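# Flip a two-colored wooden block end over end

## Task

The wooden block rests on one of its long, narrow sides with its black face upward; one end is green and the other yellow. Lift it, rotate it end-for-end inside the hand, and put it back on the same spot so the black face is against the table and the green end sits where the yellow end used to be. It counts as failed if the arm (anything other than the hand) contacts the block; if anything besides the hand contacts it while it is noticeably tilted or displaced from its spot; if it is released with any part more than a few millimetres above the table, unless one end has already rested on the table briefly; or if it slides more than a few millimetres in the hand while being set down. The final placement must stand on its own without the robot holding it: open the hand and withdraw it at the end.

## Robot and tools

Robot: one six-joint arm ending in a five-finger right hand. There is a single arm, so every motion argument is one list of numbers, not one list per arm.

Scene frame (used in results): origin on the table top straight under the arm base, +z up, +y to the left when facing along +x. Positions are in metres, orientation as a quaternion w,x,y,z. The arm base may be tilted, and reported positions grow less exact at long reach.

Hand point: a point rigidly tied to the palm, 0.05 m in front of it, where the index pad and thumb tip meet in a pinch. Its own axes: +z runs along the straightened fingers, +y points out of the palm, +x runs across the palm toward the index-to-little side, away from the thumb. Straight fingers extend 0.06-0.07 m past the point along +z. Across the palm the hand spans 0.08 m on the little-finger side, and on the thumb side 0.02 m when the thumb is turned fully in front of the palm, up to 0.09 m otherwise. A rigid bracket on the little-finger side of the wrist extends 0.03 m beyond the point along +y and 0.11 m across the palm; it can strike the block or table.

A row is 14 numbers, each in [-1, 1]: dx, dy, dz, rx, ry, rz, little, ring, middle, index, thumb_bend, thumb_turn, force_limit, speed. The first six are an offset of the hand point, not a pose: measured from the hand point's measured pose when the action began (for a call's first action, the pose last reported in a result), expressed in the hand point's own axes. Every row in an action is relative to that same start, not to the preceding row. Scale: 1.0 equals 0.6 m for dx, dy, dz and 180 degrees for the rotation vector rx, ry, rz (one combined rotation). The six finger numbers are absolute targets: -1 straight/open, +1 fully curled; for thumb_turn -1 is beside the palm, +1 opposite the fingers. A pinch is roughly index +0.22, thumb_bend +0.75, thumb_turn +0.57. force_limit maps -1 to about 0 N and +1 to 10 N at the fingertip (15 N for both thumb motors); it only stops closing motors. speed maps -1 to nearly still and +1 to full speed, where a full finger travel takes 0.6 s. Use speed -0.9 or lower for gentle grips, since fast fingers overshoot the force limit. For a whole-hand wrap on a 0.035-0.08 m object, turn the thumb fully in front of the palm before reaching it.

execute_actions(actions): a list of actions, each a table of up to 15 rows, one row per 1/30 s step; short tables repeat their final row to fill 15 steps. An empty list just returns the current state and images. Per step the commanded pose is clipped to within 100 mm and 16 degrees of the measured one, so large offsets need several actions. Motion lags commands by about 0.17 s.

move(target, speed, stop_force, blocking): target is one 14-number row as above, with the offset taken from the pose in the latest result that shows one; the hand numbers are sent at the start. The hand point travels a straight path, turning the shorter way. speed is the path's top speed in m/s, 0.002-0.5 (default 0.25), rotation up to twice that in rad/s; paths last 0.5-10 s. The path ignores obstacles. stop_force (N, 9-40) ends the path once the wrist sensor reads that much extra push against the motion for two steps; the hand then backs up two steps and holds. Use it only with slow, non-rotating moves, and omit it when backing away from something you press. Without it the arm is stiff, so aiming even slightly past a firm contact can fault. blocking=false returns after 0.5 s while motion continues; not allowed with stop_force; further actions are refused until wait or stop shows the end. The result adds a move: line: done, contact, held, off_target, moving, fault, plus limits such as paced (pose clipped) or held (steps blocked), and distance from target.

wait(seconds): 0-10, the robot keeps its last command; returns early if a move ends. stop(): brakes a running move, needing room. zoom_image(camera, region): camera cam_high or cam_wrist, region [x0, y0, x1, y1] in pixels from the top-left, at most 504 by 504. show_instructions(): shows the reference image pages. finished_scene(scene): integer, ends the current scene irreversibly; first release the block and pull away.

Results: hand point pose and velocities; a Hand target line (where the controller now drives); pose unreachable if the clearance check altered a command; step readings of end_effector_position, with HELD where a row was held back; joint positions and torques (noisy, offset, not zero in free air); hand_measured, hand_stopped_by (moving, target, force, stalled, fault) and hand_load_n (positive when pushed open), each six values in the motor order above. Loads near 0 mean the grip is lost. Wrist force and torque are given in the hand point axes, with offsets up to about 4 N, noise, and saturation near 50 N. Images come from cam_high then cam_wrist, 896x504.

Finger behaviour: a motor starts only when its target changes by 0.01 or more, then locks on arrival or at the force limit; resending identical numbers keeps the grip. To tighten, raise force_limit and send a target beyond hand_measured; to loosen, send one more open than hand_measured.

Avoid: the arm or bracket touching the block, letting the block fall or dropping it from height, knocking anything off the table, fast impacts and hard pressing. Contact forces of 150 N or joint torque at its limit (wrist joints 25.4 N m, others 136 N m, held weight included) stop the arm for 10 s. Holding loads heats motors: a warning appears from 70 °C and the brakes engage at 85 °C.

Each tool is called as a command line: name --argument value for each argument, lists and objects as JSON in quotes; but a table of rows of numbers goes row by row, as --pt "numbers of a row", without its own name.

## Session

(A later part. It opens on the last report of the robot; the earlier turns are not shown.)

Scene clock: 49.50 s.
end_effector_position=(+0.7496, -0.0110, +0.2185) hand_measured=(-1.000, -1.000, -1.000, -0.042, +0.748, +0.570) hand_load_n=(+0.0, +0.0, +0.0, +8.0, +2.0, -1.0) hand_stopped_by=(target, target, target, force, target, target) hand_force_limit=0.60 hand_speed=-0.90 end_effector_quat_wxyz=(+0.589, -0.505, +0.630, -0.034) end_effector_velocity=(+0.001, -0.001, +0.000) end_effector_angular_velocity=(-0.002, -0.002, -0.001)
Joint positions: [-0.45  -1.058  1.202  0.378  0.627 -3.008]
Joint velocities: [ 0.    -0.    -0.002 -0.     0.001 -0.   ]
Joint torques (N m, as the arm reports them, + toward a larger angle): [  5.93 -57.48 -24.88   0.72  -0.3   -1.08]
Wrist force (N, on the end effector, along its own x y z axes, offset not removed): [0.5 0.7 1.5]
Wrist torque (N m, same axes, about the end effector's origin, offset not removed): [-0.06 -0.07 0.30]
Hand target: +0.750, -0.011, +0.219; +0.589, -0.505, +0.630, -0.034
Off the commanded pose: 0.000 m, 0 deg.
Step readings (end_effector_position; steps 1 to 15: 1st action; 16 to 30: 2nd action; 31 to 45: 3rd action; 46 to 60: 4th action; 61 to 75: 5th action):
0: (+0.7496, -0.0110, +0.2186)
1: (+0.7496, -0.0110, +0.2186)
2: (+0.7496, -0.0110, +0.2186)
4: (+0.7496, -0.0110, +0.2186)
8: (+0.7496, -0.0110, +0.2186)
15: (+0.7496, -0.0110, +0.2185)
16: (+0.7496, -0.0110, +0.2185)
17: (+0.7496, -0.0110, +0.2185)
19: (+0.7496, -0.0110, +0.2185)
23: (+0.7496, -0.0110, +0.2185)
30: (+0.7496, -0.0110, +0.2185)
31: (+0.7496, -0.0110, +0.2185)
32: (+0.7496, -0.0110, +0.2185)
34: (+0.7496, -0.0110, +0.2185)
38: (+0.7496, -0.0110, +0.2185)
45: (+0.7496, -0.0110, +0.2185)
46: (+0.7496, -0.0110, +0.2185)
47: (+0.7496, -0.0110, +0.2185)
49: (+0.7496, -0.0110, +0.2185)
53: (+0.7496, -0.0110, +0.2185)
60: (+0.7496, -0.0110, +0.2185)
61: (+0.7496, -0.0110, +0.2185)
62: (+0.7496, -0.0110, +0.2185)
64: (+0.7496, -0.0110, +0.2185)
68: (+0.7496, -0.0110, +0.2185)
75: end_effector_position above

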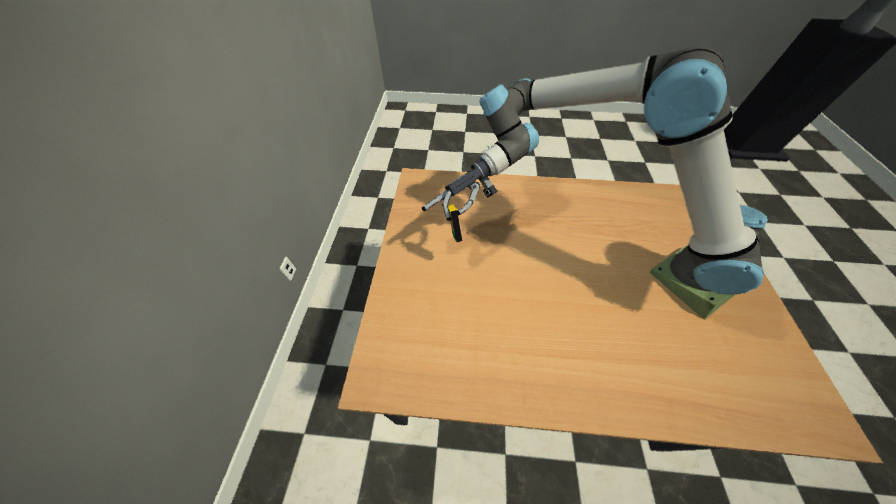

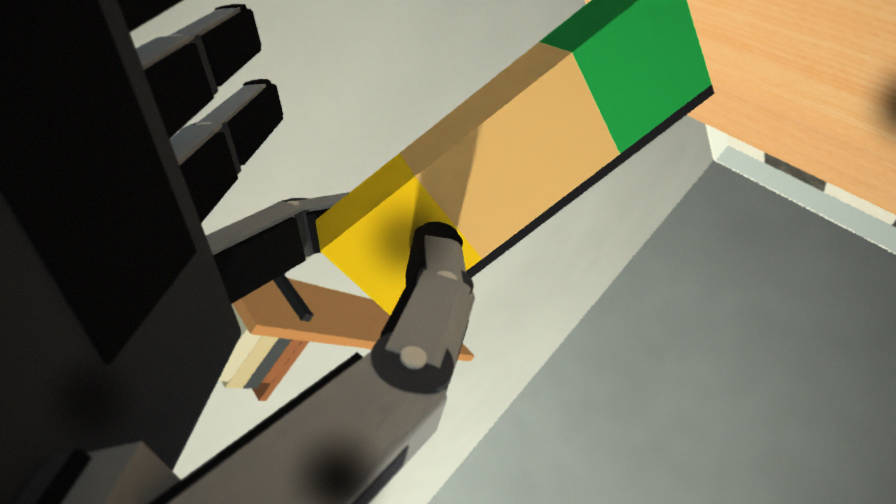

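move --target '[0,0,0,-0.01,-0.06,0.15,-1,-1,-1,0.25,0.75,0.57,0.6,-0.9]' --speed 0.35

execute_actions --actions '[[[0,0,0,0,0,0,-1,-1,-1,-0.056,0.75,0.57,0.6,-0.95]],[[0,0,0,0,0,0,-1,-1,-1,-0.059,0.75,0.57,0.6,-0.95]],[[0,0,0,0,0,0,-1,-1,-1,-0.059,0.75,0.57,0.6,-0.95]],[[0,0,0,0,0,0,-1,-1,-1,0.25,0.75,0.57,0.6,-0.9]],[[0,0,0,0,0,0,-1,-1,-1,0.25,0.75,0.57,0.6,-0.9]]]'

Scene clock: 58.10 s.
end_effector_position=(+0.7496, -0.0110, +0.2185) hand_measured=(-1.000, -1.000, -1.000, -0.042, +0.748, +0.570) hand_load_n=(+0.0, +0.0, +0.0, +8.0, +2.0, -1.0) hand_stopped_by=(target, target, target, force, target, target) hand_force_limit=0.60 hand_speed=-0.90 end_effector_quat_wxyz=(+0.628, -0.355, +0.673, +0.161) end_effector_velocity=(-0.000, +0.000, -0.000) end_effector_angular_velocity=(+0.008, -0.002, -0.007)
Joint positions: [-0.497 -0.96   1.196  0.246  0.401 -2.512]
Joint velocities: [-0.001 -0.007  0.016 -0.031 -0.     0.027]
Joint torques (N m, as the arm reports them, + toward a larger angle): [  0.89 -64.27  -5.68  -0.99  -2.85   1.95]
Wrist force (N, on the end effector, along its own x y z axes, offset not removed): [-2.1 -1.3 -0.8]
Wrist torque (N m, same axes, about the end effector's origin, offset not removed): [-0.31 0.45 0.16]
Hand target: +0.750, -0.011, +0.219; +0.629, -0.354, +0.673, +0.161
Off the commanded pose: 0.000 m, 0 deg.
move: done

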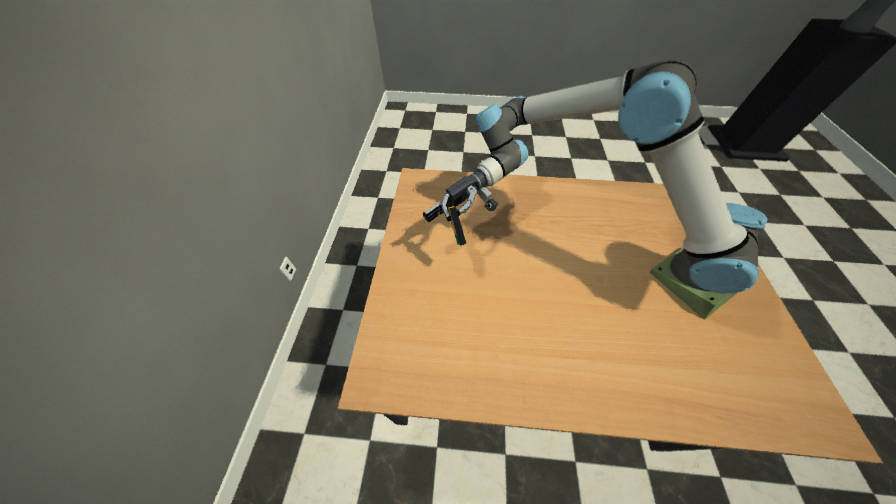

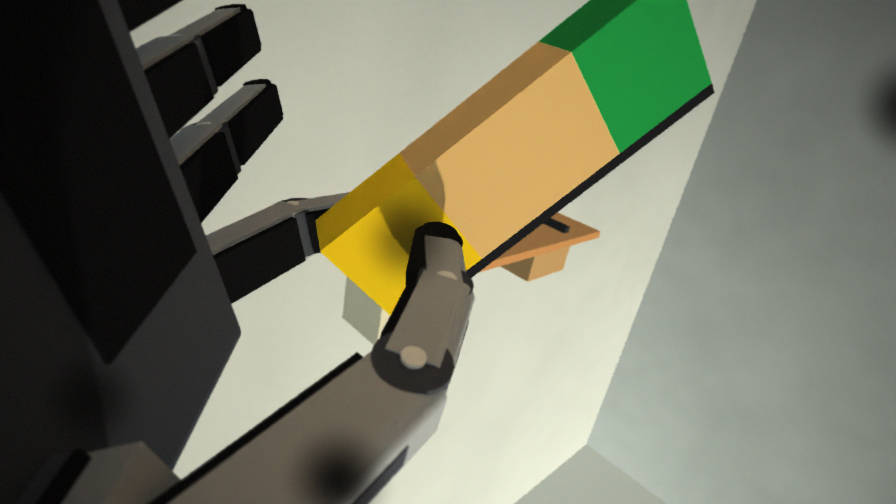

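Scene clock: 60.60 s.
end_effector_position=(+0.7496, -0.0110, +0.2185) hand_measured=(-1.000, -1.000, -1.000, -0.042, +0.748, +0.570) hand_load_n=(+0.0, +0.0, +0.0, +8.0, +2.0, -1.0) hand_stopped_by=(target, target, target, force, target, target) hand_force_limit=0.60 hand_speed=-0.90 end_effector_quat_wxyz=(+0.628, -0.355, +0.673, +0.161) end_effector_velocity=(-0.000, +0.000, -0.000) end_effector_angular_velocity=(+0.002, +0.002, +0.001)
Joint positions: [-0.497 -0.96   1.196  0.246  0.401 -2.512]
Joint velocities: [ 0.    -0.     0.001  0.002 -0.     0.   ]
Joint torques (N m, as the arm reports them, + toward a larger angle): [  3.42 -45.73 -28.21   3.05  -2.03  -1.23]
Wrist force (N, on the end effector, along its own x y z axes, offset not removed): [-1.2 2.7 -1.8]
Wrist torque (N m, same axes, about the end effector's origin, offset not removed): [0.26 0.42 0.22]
Hand target: +0.750, -0.011, +0.219; +0.628, -0.355, +0.673, +0.161
Off the commanded pose: 0.000 m, 0 deg.
Step readings (end_effector_position; steps 1 to 15: 1st action; 16 to 30: 2nd action; 31 to 45: 3rd action; 46 to 60: 4th action; 61 to 75: 5th action):
0: (+0.7496, -0.0110, +0.2185)
1: (+0.7496, -0.0110, +0.2185)
2: (+0.7496, -0.0110, +0.2185)
4: (+0.7496, -0.0110, +0.2185)
8: (+0.7496, -0.0110, +0.2185)
15: (+0.7496, -0.0110, +0.2185)
16: (+0.7496, -0.0110, +0.2185)
17: (+0.7496, -0.0110, +0.2185)
19: (+0.7496, -0.0110, +0.2185)
23: (+0.7496, -0.0110, +0.2185)
30: (+0.7496, -0.0110, +0.2185)
31: (+0.7496, -0.0110, +0.2185)
32: (+0.7496, -0.0110, +0.2185)
34: (+0.7496, -0.0110, +0.2185)
38: (+0.7496, -0.0110, +0.2185)
45: (+0.7496, -0.0110, +0.2185)
46: (+0.7496, -0.0110, +0.2185)
47: (+0.7496, -0.0110, +0.2185)
49: (+0.7496, -0.0110, +0.2185)
53: (+0.7496, -0.0110, +0.2185)
60: (+0.7496, -0.0110, +0.2185)
61: (+0.7496, -0.0110, +0.2185)
62: (+0.7496, -0.0110, +0.2185)
64: (+0.7496, -0.0110, +0.2185)
68: (+0.7496, -0.0110, +0.2185)
75: end_effector_position above

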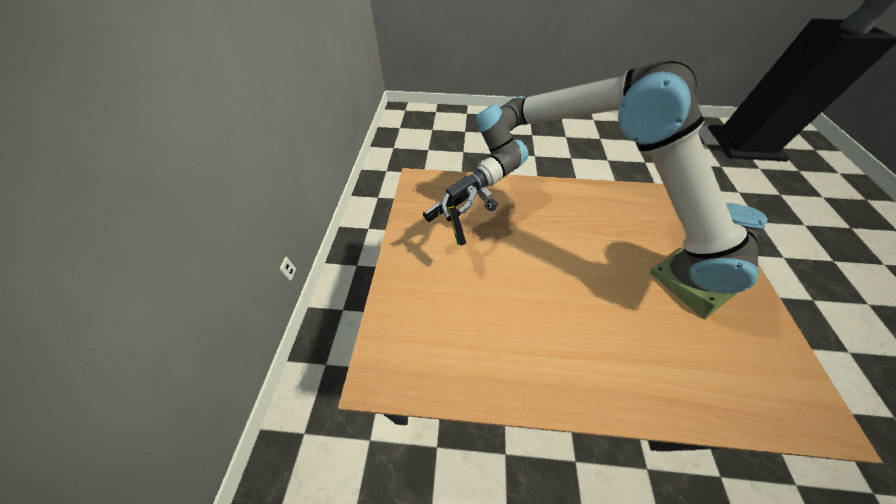

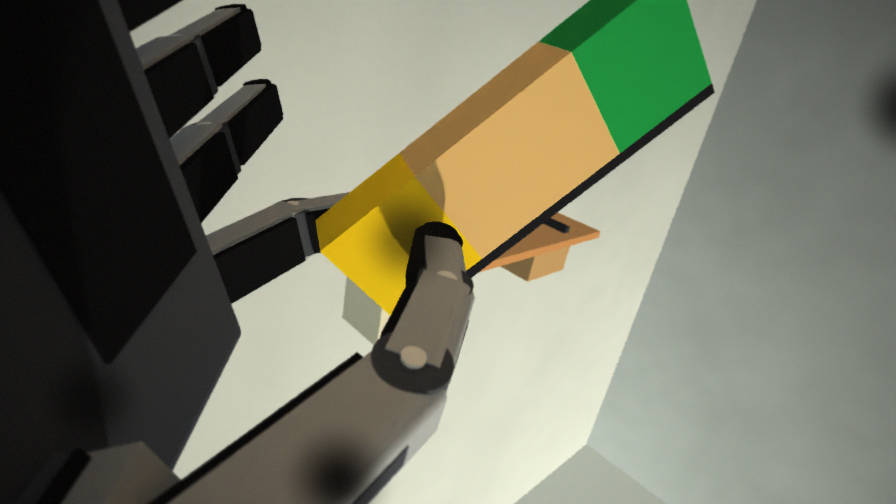

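execute_actions --actions '[]'

Scene clock: 66.10 s.
end_effector_position=(+0.7496, -0.0110, +0.2185) hand_measured=(-1.000, -1.000, -1.000, -0.042, +0.748, +0.570) hand_load_n=(+0.0, +0.0, +0.0, +8.0, +2.0, -1.0) hand_stopped_by=(target, target, target, force, target, target) hand_force_limit=0.60 hand_speed=-0.90 end_effector_quat_wxyz=(+0.628, -0.355, +0.673, +0.161) end_effector_velocity=(+0.000, +0.000, -0.000) end_effector_angular_velocity=(-0.001, -0.001, -0.000)
Joint positions: [-0.497 -0.96   1.196  0.246  0.401 -2.512]
Joint velocities: [ 0.     0.     0.    -0.001  0.    -0.001]
Joint torques (N m, as the arm reports them, + toward a larger angle): [  4.6  -46.74 -29.98   3.07  -2.13  -1.39]
Wrist force (N, on the end effector, along its own x y z axes, offset not removed): [-2.6 0.7 2.2]
Wrist torque (N m, same axes, about the end effector's origin, offset not removed): [-0.19 0.58 0.16]
Hand target: +0.750, -0.011, +0.219; +0.628, -0.355, +0.673, +0.161
Off the commanded pose: 0.000 m, 0 deg.

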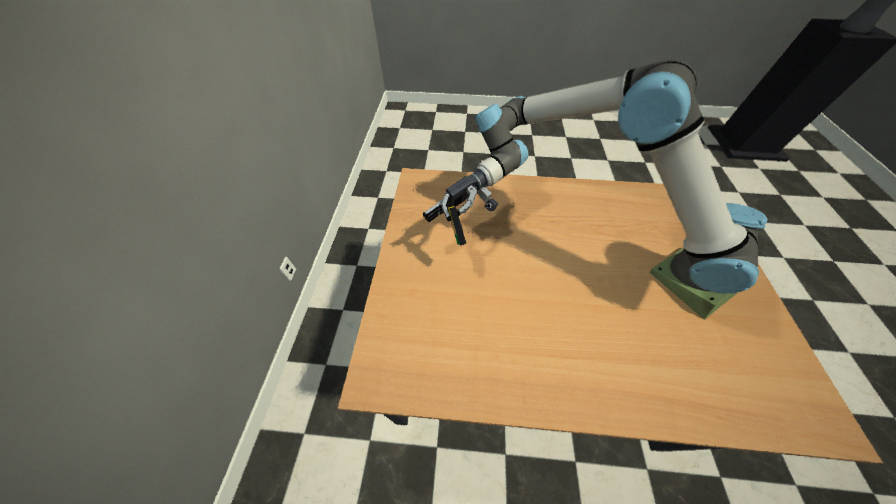

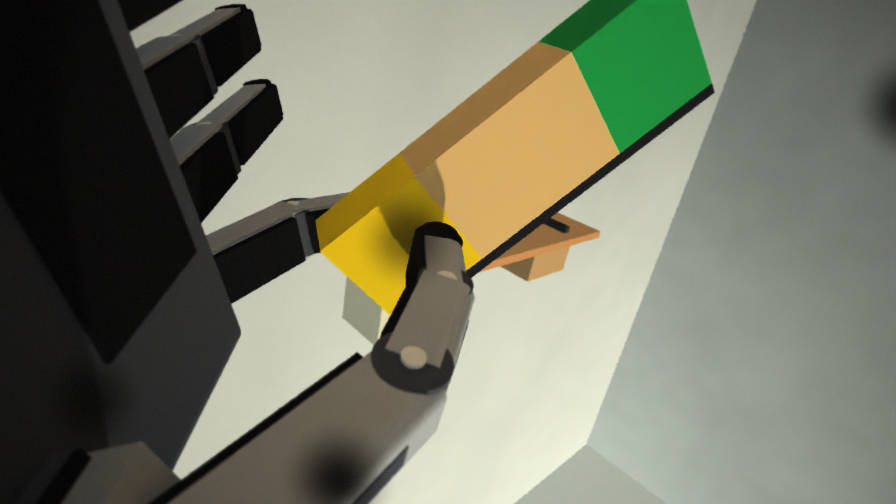

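move --target '[0.1725,0.164,0.068,0.077,0.231,-0.712,-1,-1,-1,0.25,0.75,0.57,0.6,-0.9]' --speed 0.3

Scene clock: 78.90 s.
end_effector_position=(+0.7166, +0.0559, +0.0905) hand_measured=(-1.000, -1.000, -1.000, -0.042, +0.748, +0.570) hand_load_n=(+0.0, +0.0, +0.0, +8.0, +2.0, -0.5) hand_stopped_by=(target, target, target, force, target, target) hand_force_limit=0.60 hand_speed=-0.90 end_effector_quat_wxyz=(-0.222, +0.710, -0.139, +0.654) end_effector_velocity=(+0.001, +0.001, +0.001) end_effector_angular_velocity=(-0.007, -0.008, +0.001)
Joint positions: [-0.077 -1.187  2.009 -0.898  1.334 -4.399]
Joint velocities: [ 0.002  0.003  0.    -0.011 -0.    -0.006]
Joint torques (N m, as the arm reports them, + toward a larger angle): [ 16.01 -31.16  -0.44  -3.53   1.29  -1.47]
Wrist force (N, on the end effector, along its own x y z axes, offset not removed): [1.1 -2.6 1.6]
Wrist torque (N m, same axes, about the end effector's origin, offset not removed): [-0.55 -0.40 0.22]
Hand target: +0.717, +0.056, +0.090; -0.222, +0.710, -0.139, +0.654
Off the commanded pose: 0.001 m, 0 deg.
move: done

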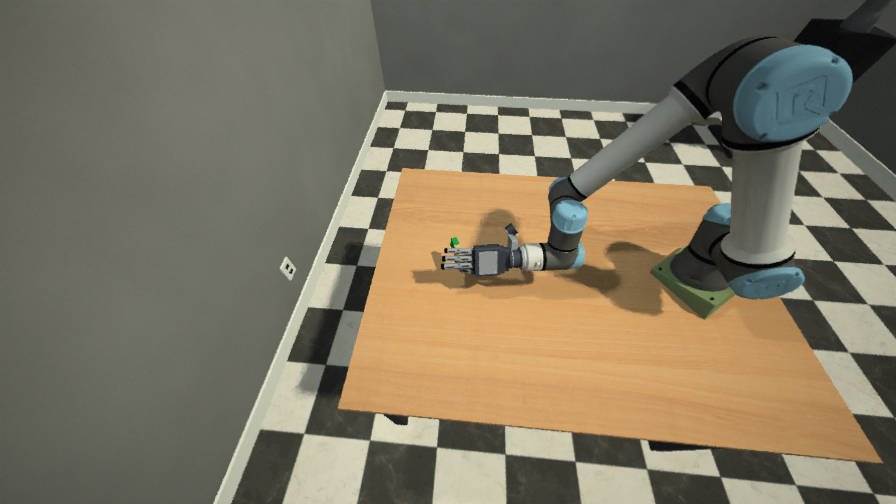

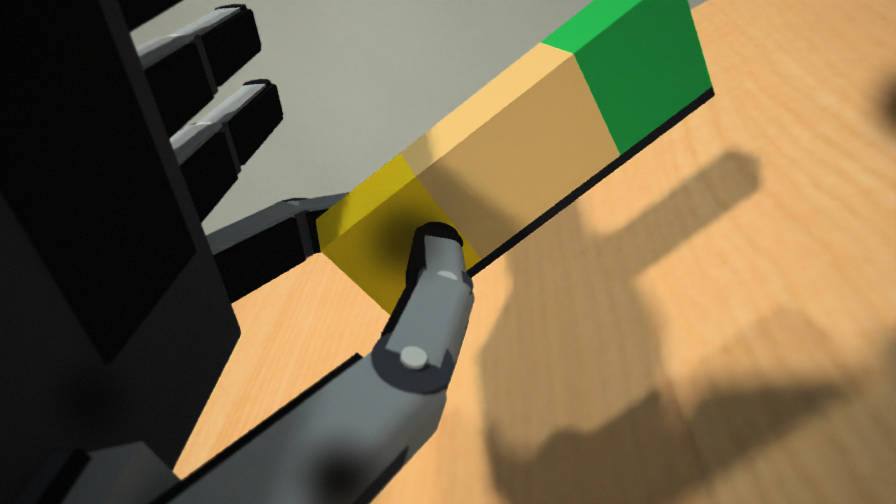

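move --target '[-0.0797,0.0451,0.0042,0,0,0,-1,-1,-1,0.25,0.75,0.57,0.6,-0.9]' --speed 0.06

Scene clock: 82.63 s.
end_effector_position=(+0.7163, +0.0561, +0.0355) hand_measured=(-1.000, -1.000, -1.000, -0.042, +0.748, +0.570) hand_load_n=(+0.0, +0.0, +0.0, +8.0, +2.0, -0.5) hand_stopped_by=(target, target, target, force, target, target) hand_force_limit=0.60 hand_speed=-0.90 end_effector_quat_wxyz=(-0.222, +0.710, -0.139, +0.654) end_effector_velocity=(-0.000, +0.001, -0.002) end_effector_angular_velocity=(+0.002, +0.000, +0.001)
Joint positions: [-0.1   -1.07   2.02  -1.027  1.311 -4.397]
Joint velocities: [ 0.     0.003  0.    -0.004 -0.001  0.002]
Joint torques (N m, as the arm reports them, + toward a larger angle): [  2.63 -30.61 -21.45  -3.03  -2.06   1.45]
Wrist force (N, on the end effector, along its own x y z axes, offset not removed): [-2.2 1.5 -2.3]
Wrist torque (N m, same axes, about the end effector's origin, offset not removed): [0.26 0.48 0.11]
Hand target: +0.716, +0.056, +0.035; -0.222, +0.710, -0.139, +0.654
Off the commanded pose: 0.000 m, 0 deg.
move: done

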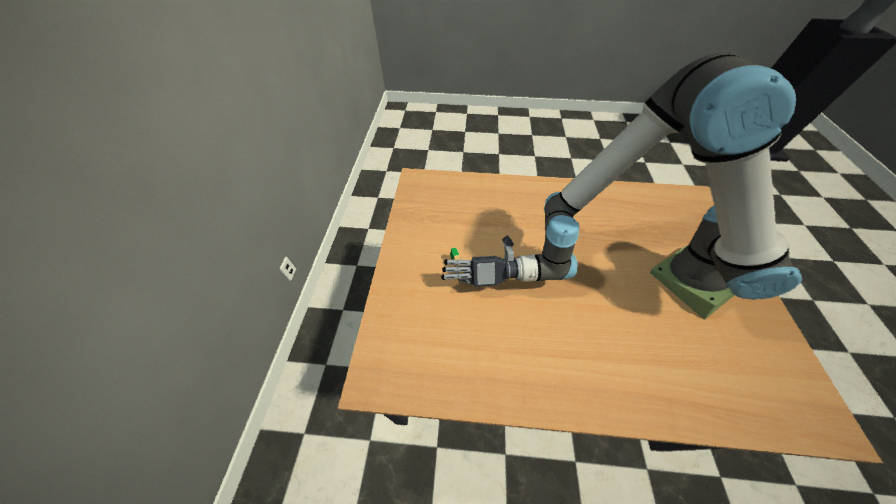

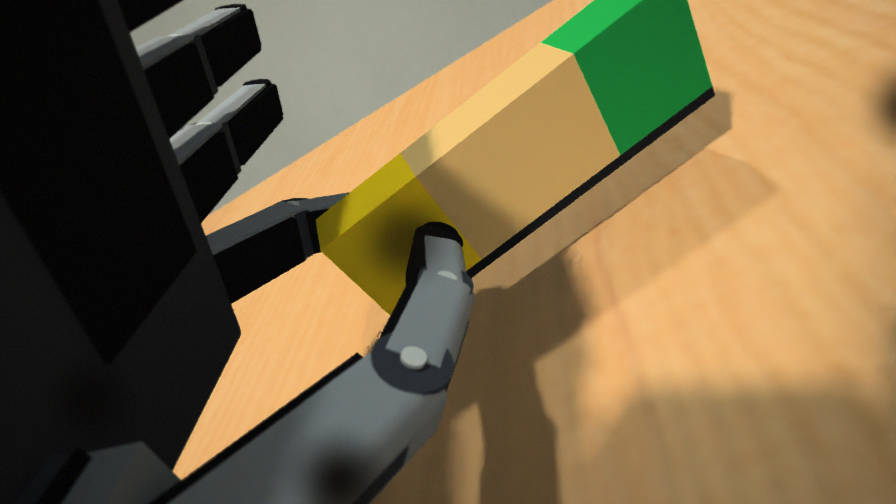

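Roughly parallel. Down 10 mm.

move --target '[-0.0145,0.0082,0.0008,0,0,0,-1,-1,-1,0.25,0.75,0.57,0.6,-0.9]' --speed 0.02

zoom_image --camera "cam_wrist" --region '[340,50,800,370]'

Scene clock: 85.47 s.
end_effector_position=(+0.7164, +0.0562, +0.0257) hand_measured=(-1.000, -1.000, -1.000, -0.042, +0.748, +0.570) hand_load_n=(+0.0, +0.0, +0.0, +8.0, +2.0, -0.5) hand_stopped_by=(target, target, target, force, target, target) hand_force_limit=0.60 hand_speed=-0.90 end_effector_quat_wxyz=(-0.222, +0.710, -0.139, +0.654) end_effector_velocity=(-0.000, +0.000, -0.002) end_effector_angular_velocity=(+0.001, +0.001, +0.000)
Joint positions: [-0.104 -1.048  2.02  -1.049  1.307 -4.397]
Joint velocities: [-0.001  0.004  0.001 -0.004 -0.001  0.001]
Joint torques (N m, as the arm reports them, + toward a larger angle): [  3.09 -30.2    0.18  -3.2   -2.31   1.56]
Wrist force (N, on the end effector, along its own x y z axes, offset not removed): [-0.9 -3.6 -2.9]
Wrist torque (N m, same axes, about the end effector's origin, offset not removed): [-0.41 0.31 -0.02]
Hand target: +0.716, +0.056, +0.026; -0.222, +0.710, -0.139, +0.654
Off the commanded pose: 0.000 m, 0 deg.
move: done

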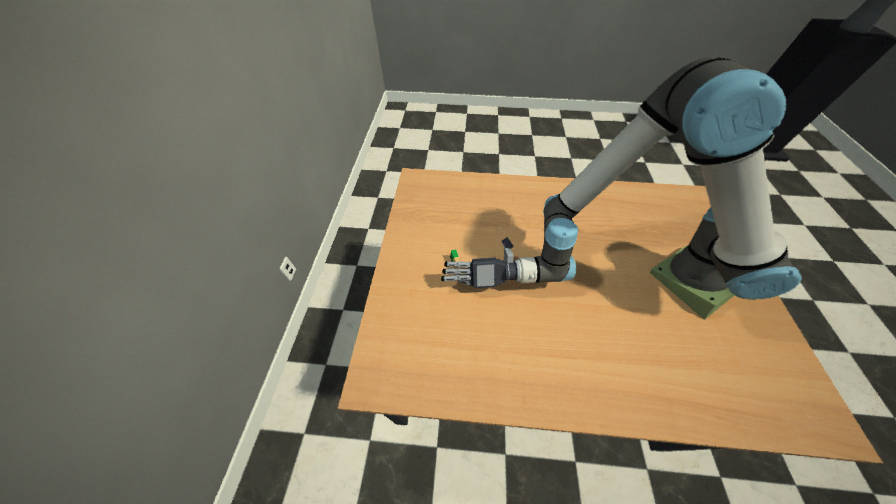

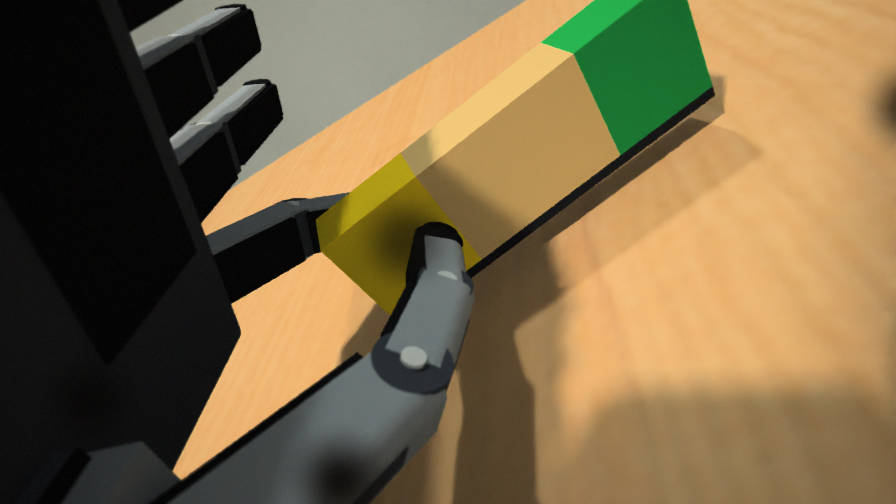

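Region (340, 50, 800, 370) of cam_wrist's 896x504 image, scaled by 1.096, with more detail than that image has; it fills the top 351 rows of this view, and the rest is white.

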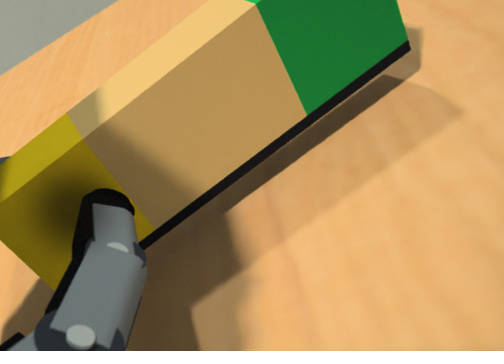

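move --target '[-0.0072,0.0041,0.0004,0,0,0,-1,-1,-1,0.25,0.75,0.57,0.6,-0.9]' --speed 0.01

zoom_image --camera "cam_wrist" --region '[440,50,780,300]'

Scene clock: 88.60 s.
end_effector_position=(+0.7164, +0.0562, +0.0209) hand_measured=(-1.000, -1.000, -1.000, -0.042, +0.748, +0.570) hand_load_n=(+0.0, +0.0, +0.0, +8.0, +2.0, -0.5) hand_stopped_by=(target, target, target, force, target, target) hand_force_limit=0.60 hand_speed=-0.90 end_effector_quat_wxyz=(-0.222, +0.710, -0.139, +0.654) end_effector_velocity=(+0.001, -0.000, -0.001) end_effector_angular_velocity=(-0.001, -0.003, -0.001)
Joint positions: [-0.106 -1.037  2.019 -1.059  1.305 -4.397]
Joint velocities: [-0.001  0.004 -0.001 -0.006 -0.    -0.001]
Joint torques (N m, as the arm reports them, + toward a larger angle): [  3.59 -29.43 -23.92  -3.71  -1.95   1.69]
Wrist force (N, on the end effector, along its own x y z axes, offset not removed): [-1.1 -0.2 -5.5]
Wrist torque (N m, same axes, about the end effector's origin, offset not removed): [0.21 0.31 0.09]
Hand target: +0.716, +0.056, +0.021; -0.222, +0.710, -0.139, +0.654
Off the commanded pose: 0.000 m, 0 deg.
move: done

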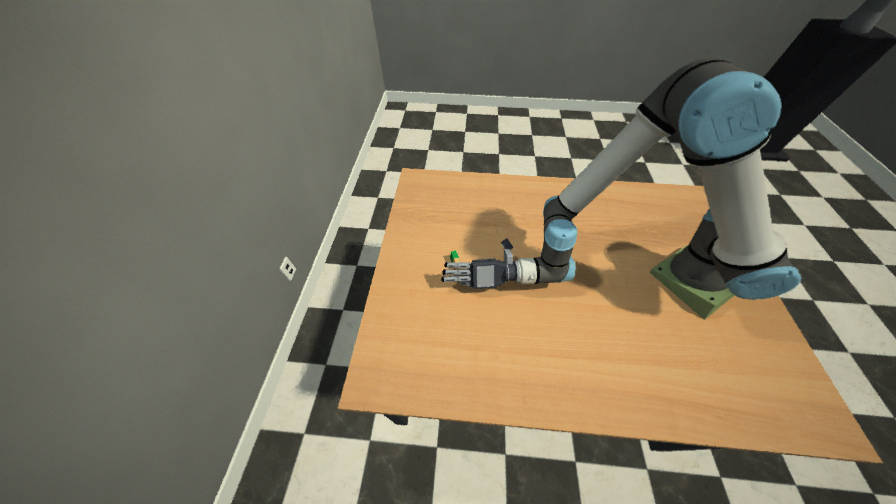

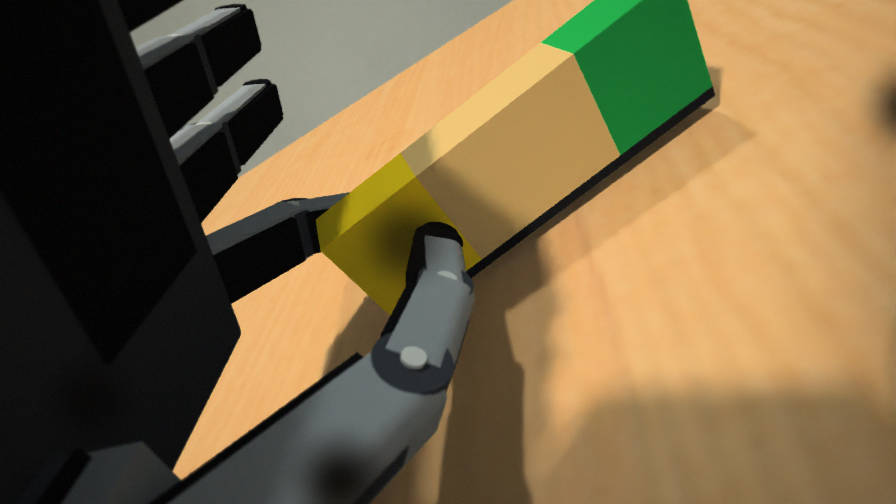

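Region (440, 50, 780, 300) of cam_wrist's 896x504 image, scaled by 1.482, with more detail than that image has; it fills the top 371 rows of this view, and the rest is white.

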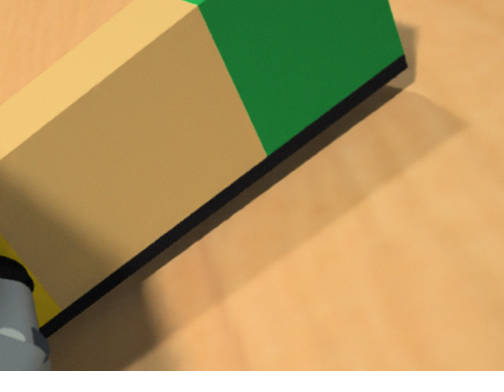

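move --target '[-0.0058,0.0033,0.0003,0,0,0,-1,-1,-1,0.25,0.75,0.57,0.6,-0.9]' --speed 0.008

zoom_image --camera "cam_wrist" --region '[440,50,780,300]'

Scene clock: 91.63 s.
end_effector_position=(+0.7164, +0.0562, +0.0170) hand_measured=(-1.000, -1.000, -1.000, -0.042, +0.748, +0.570) hand_load_n=(+0.0, +0.0, +0.0, +8.0, +2.0, -0.5) hand_stopped_by=(target, target, target, force, target, target) hand_force_limit=0.60 hand_speed=-0.90 end_effector_quat_wxyz=(-0.222, +0.710, -0.139, +0.654) end_effector_velocity=(+0.000, -0.000, -0.001) end_effector_angular_velocity=(-0.001, -0.001, -0.000)
Joint positions: [-0.108 -1.028  2.019 -1.068  1.304 -4.397]
Joint velocities: [-0.001  0.003 -0.    -0.004 -0.001 -0.001]
Joint torques (N m, as the arm reports them, + toward a larger angle): [  2.13 -30.38 -21.89  -2.7   -1.95   1.53]
Wrist force (N, on the end effector, along its own x y z axes, offset not removed): [-0.8 0.1 0.1]
Wrist torque (N m, same axes, about the end effector's origin, offset not removed): [-0.10 0.22 0.06]
Hand target: +0.716, +0.056, +0.017; -0.222, +0.710, -0.139, +0.654
Off the commanded pose: 0.000 m, 0 deg.
move: done

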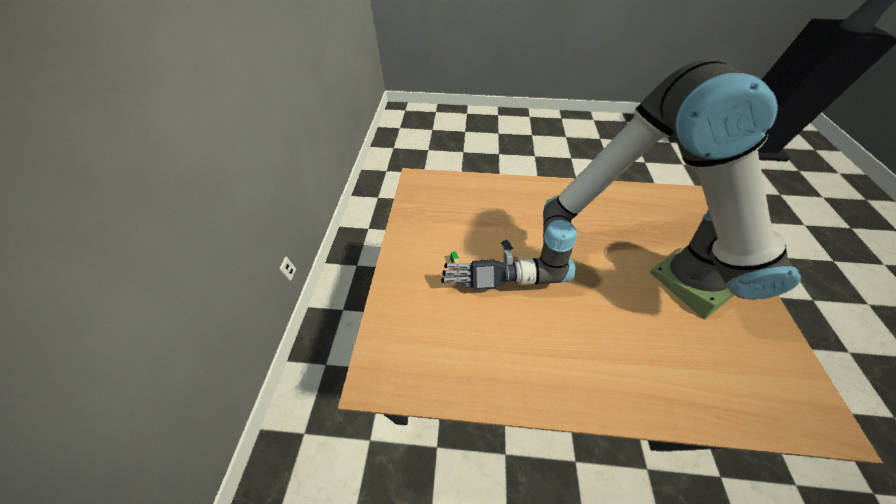

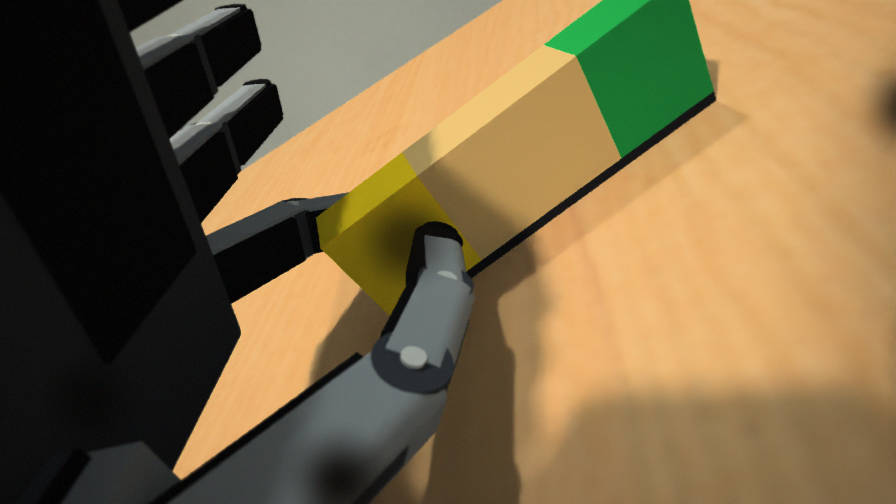

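Region (440, 50, 780, 300) of cam_wrist's 896x504 image, scaled by 1.482, with more detail than that image has; it fills the top 371 rows of this view, and the rest is white.

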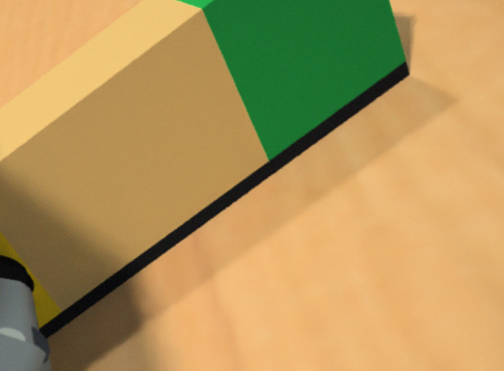

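execute_actions --actions '[[[0,0,0,0,0,0,-1,-1,-1,-0.5,0.75,0.57,0.6,-0.5]],[[0,0,0,0,0,0,-1,-1,-1,-0.5,0.75,0.57,0.6,-0.5]],[[0.003,-0.0016,-0.012,0,0,0,-1,-1,-1,-0.5,0.75,0.57,0.6,-0.5]]]'

move --target '[0.145,-0.082,-0.008,0,0,0,-1,-1,-1,-0.5,0.75,0.57,0.6,-0.5]' --speed 0.1

move --target '[0.1,-0.05,-0.25,0,0,0,-1,-1,-1,-0.5,0.75,0.57,0.6,-0.5]'

zoom_image --camera "cam_high" --region '[420,230,500,300]'

Scene clock: 96.80 s.
end_effector_position=(+0.7094, +0.0552, +0.0193) hand_measured=(-1.000, -1.000, -1.000, -0.500, +0.750, +0.570) hand_load_n=(+0.0, +0.0, +0.0, +0.0, +0.0, +0.0) hand_stopped_by=(target, target, target, target, target, target) hand_force_limit=0.60 hand_speed=-0.50 end_effector_quat_wxyz=(-0.222, +0.710, -0.139, +0.654) end_effector_velocity=(-0.001, +0.000, +0.000) end_effector_angular_velocity=(-0.002, -0.000, +0.001)
Joint positions: [-0.111 -1.042  2.041 -1.075  1.3   -4.397]
Joint velocities: [ 0.    -0.001  0.002 -0.001 -0.001 -0.002]
Joint torques (N m, as the arm reports them, + toward a larger angle): [  2.58 -50.18   3.09  -3.27  -1.74   1.75]
Wrist force (N, on the end effector, along its own x y z axes, offset not removed): [0.6 1.1 -5.0]
Wrist torque (N m, same axes, about the end effector's origin, offset not removed): [0.32 0.25 0.30]
Hand target: +0.709, +0.055, +0.019; -0.222, +0.710, -0.139, +0.654
Off the commanded pose: 0.000 m, 0 deg.
Step readings (end_effector_position; steps 1 to 15: 1st action; 16 to 30: 2nd action; 31 to 45: 3rd action):
0: (+0.7163, +0.0562, +0.0169)
1: (+0.7163, +0.0562, +0.0169)
2: (+0.7163, +0.0562, +0.0169)
4: (+0.7163, +0.0562, +0.0169)
8: (+0.7164, +0.0562, +0.0169)
15: (+0.7164, +0.0562, +0.0170)
16: (+0.7164, +0.0562, +0.0170)
17: (+0.7164, +0.0562, +0.0170)
19: (+0.7164, +0.0562, +0.0170)
23: (+0.7164, +0.0562, +0.0170)
30: (+0.7164, +0.0562, +0.0170)
31: (+0.7164, +0.0562, +0.0170)
32: (+0.7156, +0.0560, +0.0174)
34: (+0.7127, +0.0556, +0.0182)
38: (+0.7101, +0.0553, +0.0191)
45: end_effector_position above

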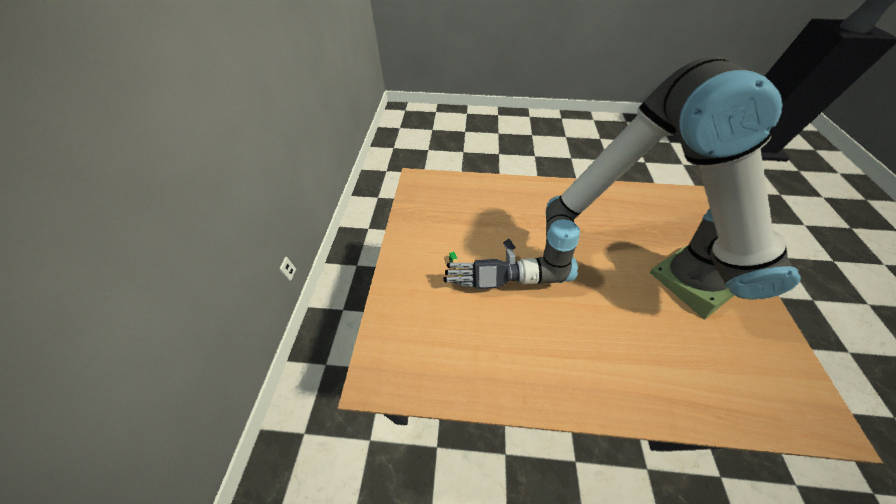

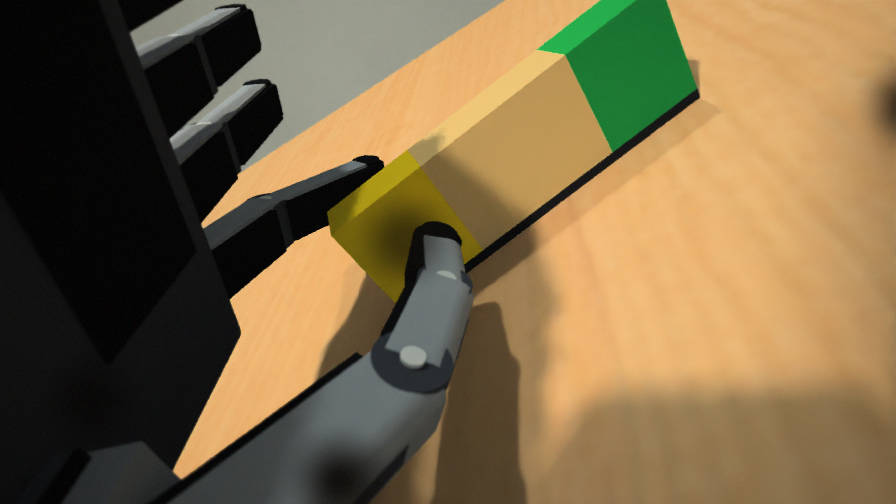

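Scene clock: 98.27 s.
end_effector_position=(+0.7094, +0.0547, +0.1192) hand_measured=(-1.000, -1.000, -1.000, -0.500, +0.750, +0.570) hand_load_n=(+0.0, +0.0, +0.0, +0.0, +0.0, +0.0) hand_stopped_by=(target, target, target, target, target, target) hand_force_limit=0.60 hand_speed=-0.50 end_effector_quat_wxyz=(-0.222, +0.710, -0.139, +0.654) end_effector_velocity=(-0.001, +0.001, +0.001) end_effector_angular_velocity=(+0.001, +0.003, +0.001)
Joint positions: [-0.069 -1.257  2.017 -0.836  1.342 -4.4  ]
Joint velocities: [ 0.001 -0.003  0.     0.006  0.     0.001]
Joint torques (N m, as the arm reports them, + toward a larger angle): [ 15.63 -44.17 -27.2    1.43   1.02  -1.58]
Wrist force (N, on the end effector, along its own x y z axes, offset not removed): [1.5 -1.7 -2.9]
Wrist torque (N m, same axes, about the end effector's origin, offset not removed): [-0.22 0.08 0.01]
Hand target: +0.709, +0.055, +0.119; -0.222, +0.710, -0.139, +0.654
Off the commanded pose: 0.000 m, 0 deg.
move: done

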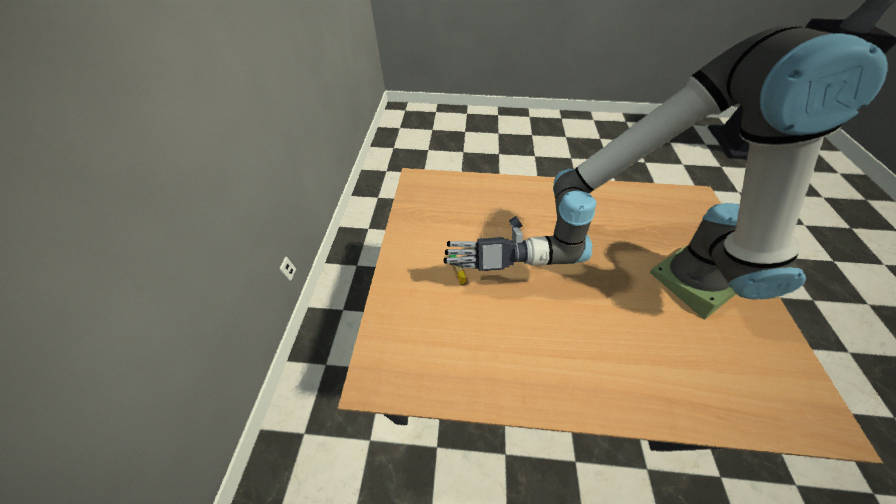

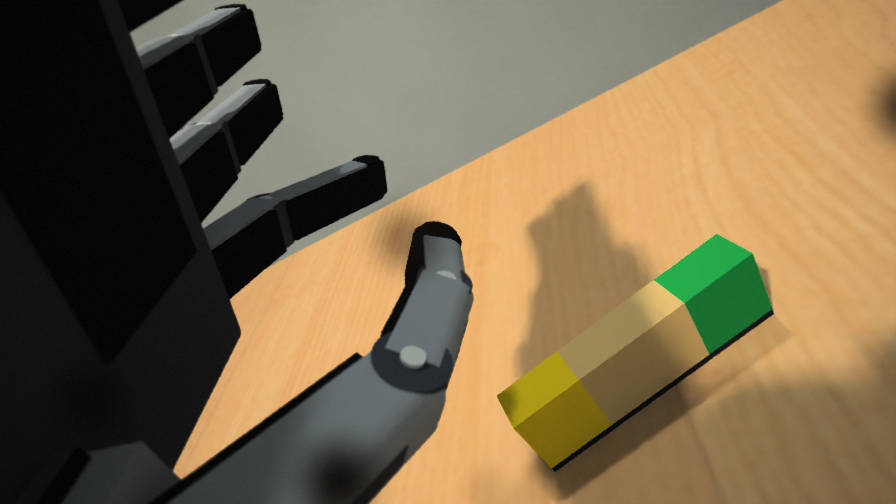

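Scene clock: 99.57 s.
end_effector_position=(+0.5647, +0.0313, +0.1931) hand_measured=(-1.000, -1.000, -1.000, -0.500, +0.750, +0.570) hand_load_n=(+0.0, +0.0, +0.0, +0.0, +0.0, +0.0) hand_stopped_by=(target, target, target, target, target, target) hand_force_limit=0.60 hand_speed=-0.50 end_effector_quat_wxyz=(-0.222, +0.710, -0.139, +0.654) end_effector_velocity=(-0.001, -0.001, +0.001) end_effector_angular_velocity=(+0.000, +0.002, +0.000)
Joint positions: [-0.16  -1.725  2.355 -0.708  1.251 -4.393]
Joint velocities: [-0.003 -0.006  0.002  0.006 -0.003  0.   ]
Joint torques (N m, as the arm reports them, + toward a larger angle): [ -1.29 -28.46   0.78   0.96  -1.8    1.51]
Wrist force (N, on the end effector, along its own x y z axes, offset not removed): [1.8 -3.1 -3.6]
Wrist torque (N m, same axes, about the end effector's origin, offset not removed): [-0.34 -0.12 0.24]
Hand target: +0.565, +0.031, +0.193; -0.222, +0.710, -0.139, +0.654
Off the commanded pose: 0.000 m, 0 deg.
move: done

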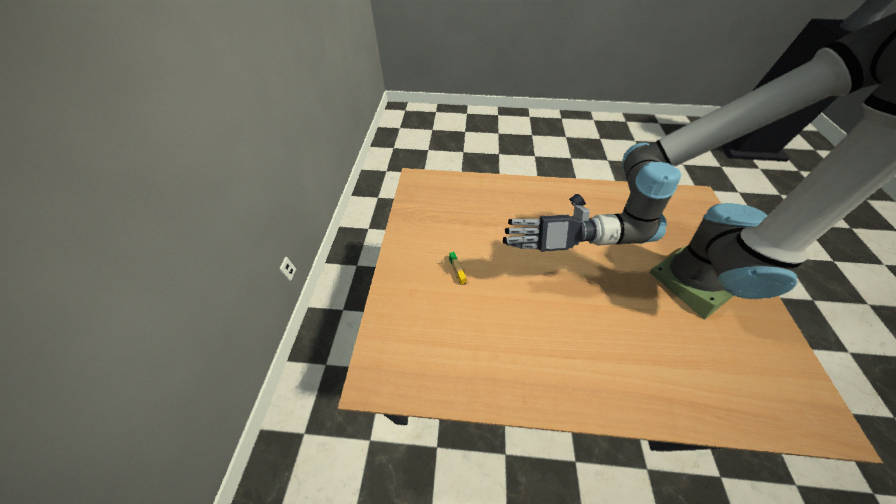

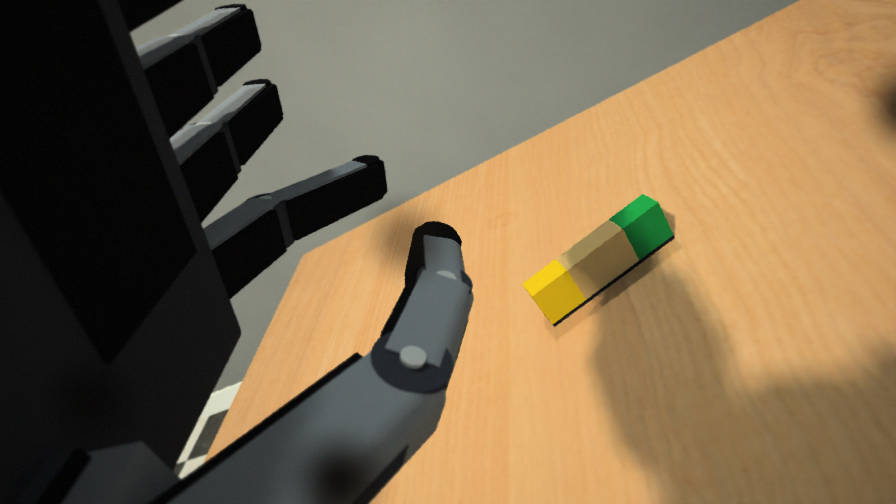

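Region (420, 230, 500, 300) of cam_high's 896x504 image, scaled by 6.300, with more detail than that image has; it fills the top 441 rows of this view, and the rest is white.

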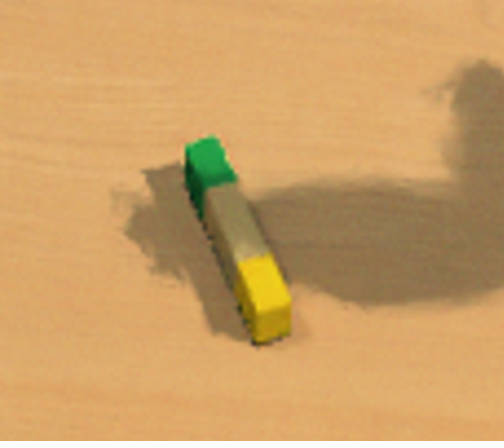

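Matches within about a pixel.

finished_scene --scene 2

The scene is finished: the task was done.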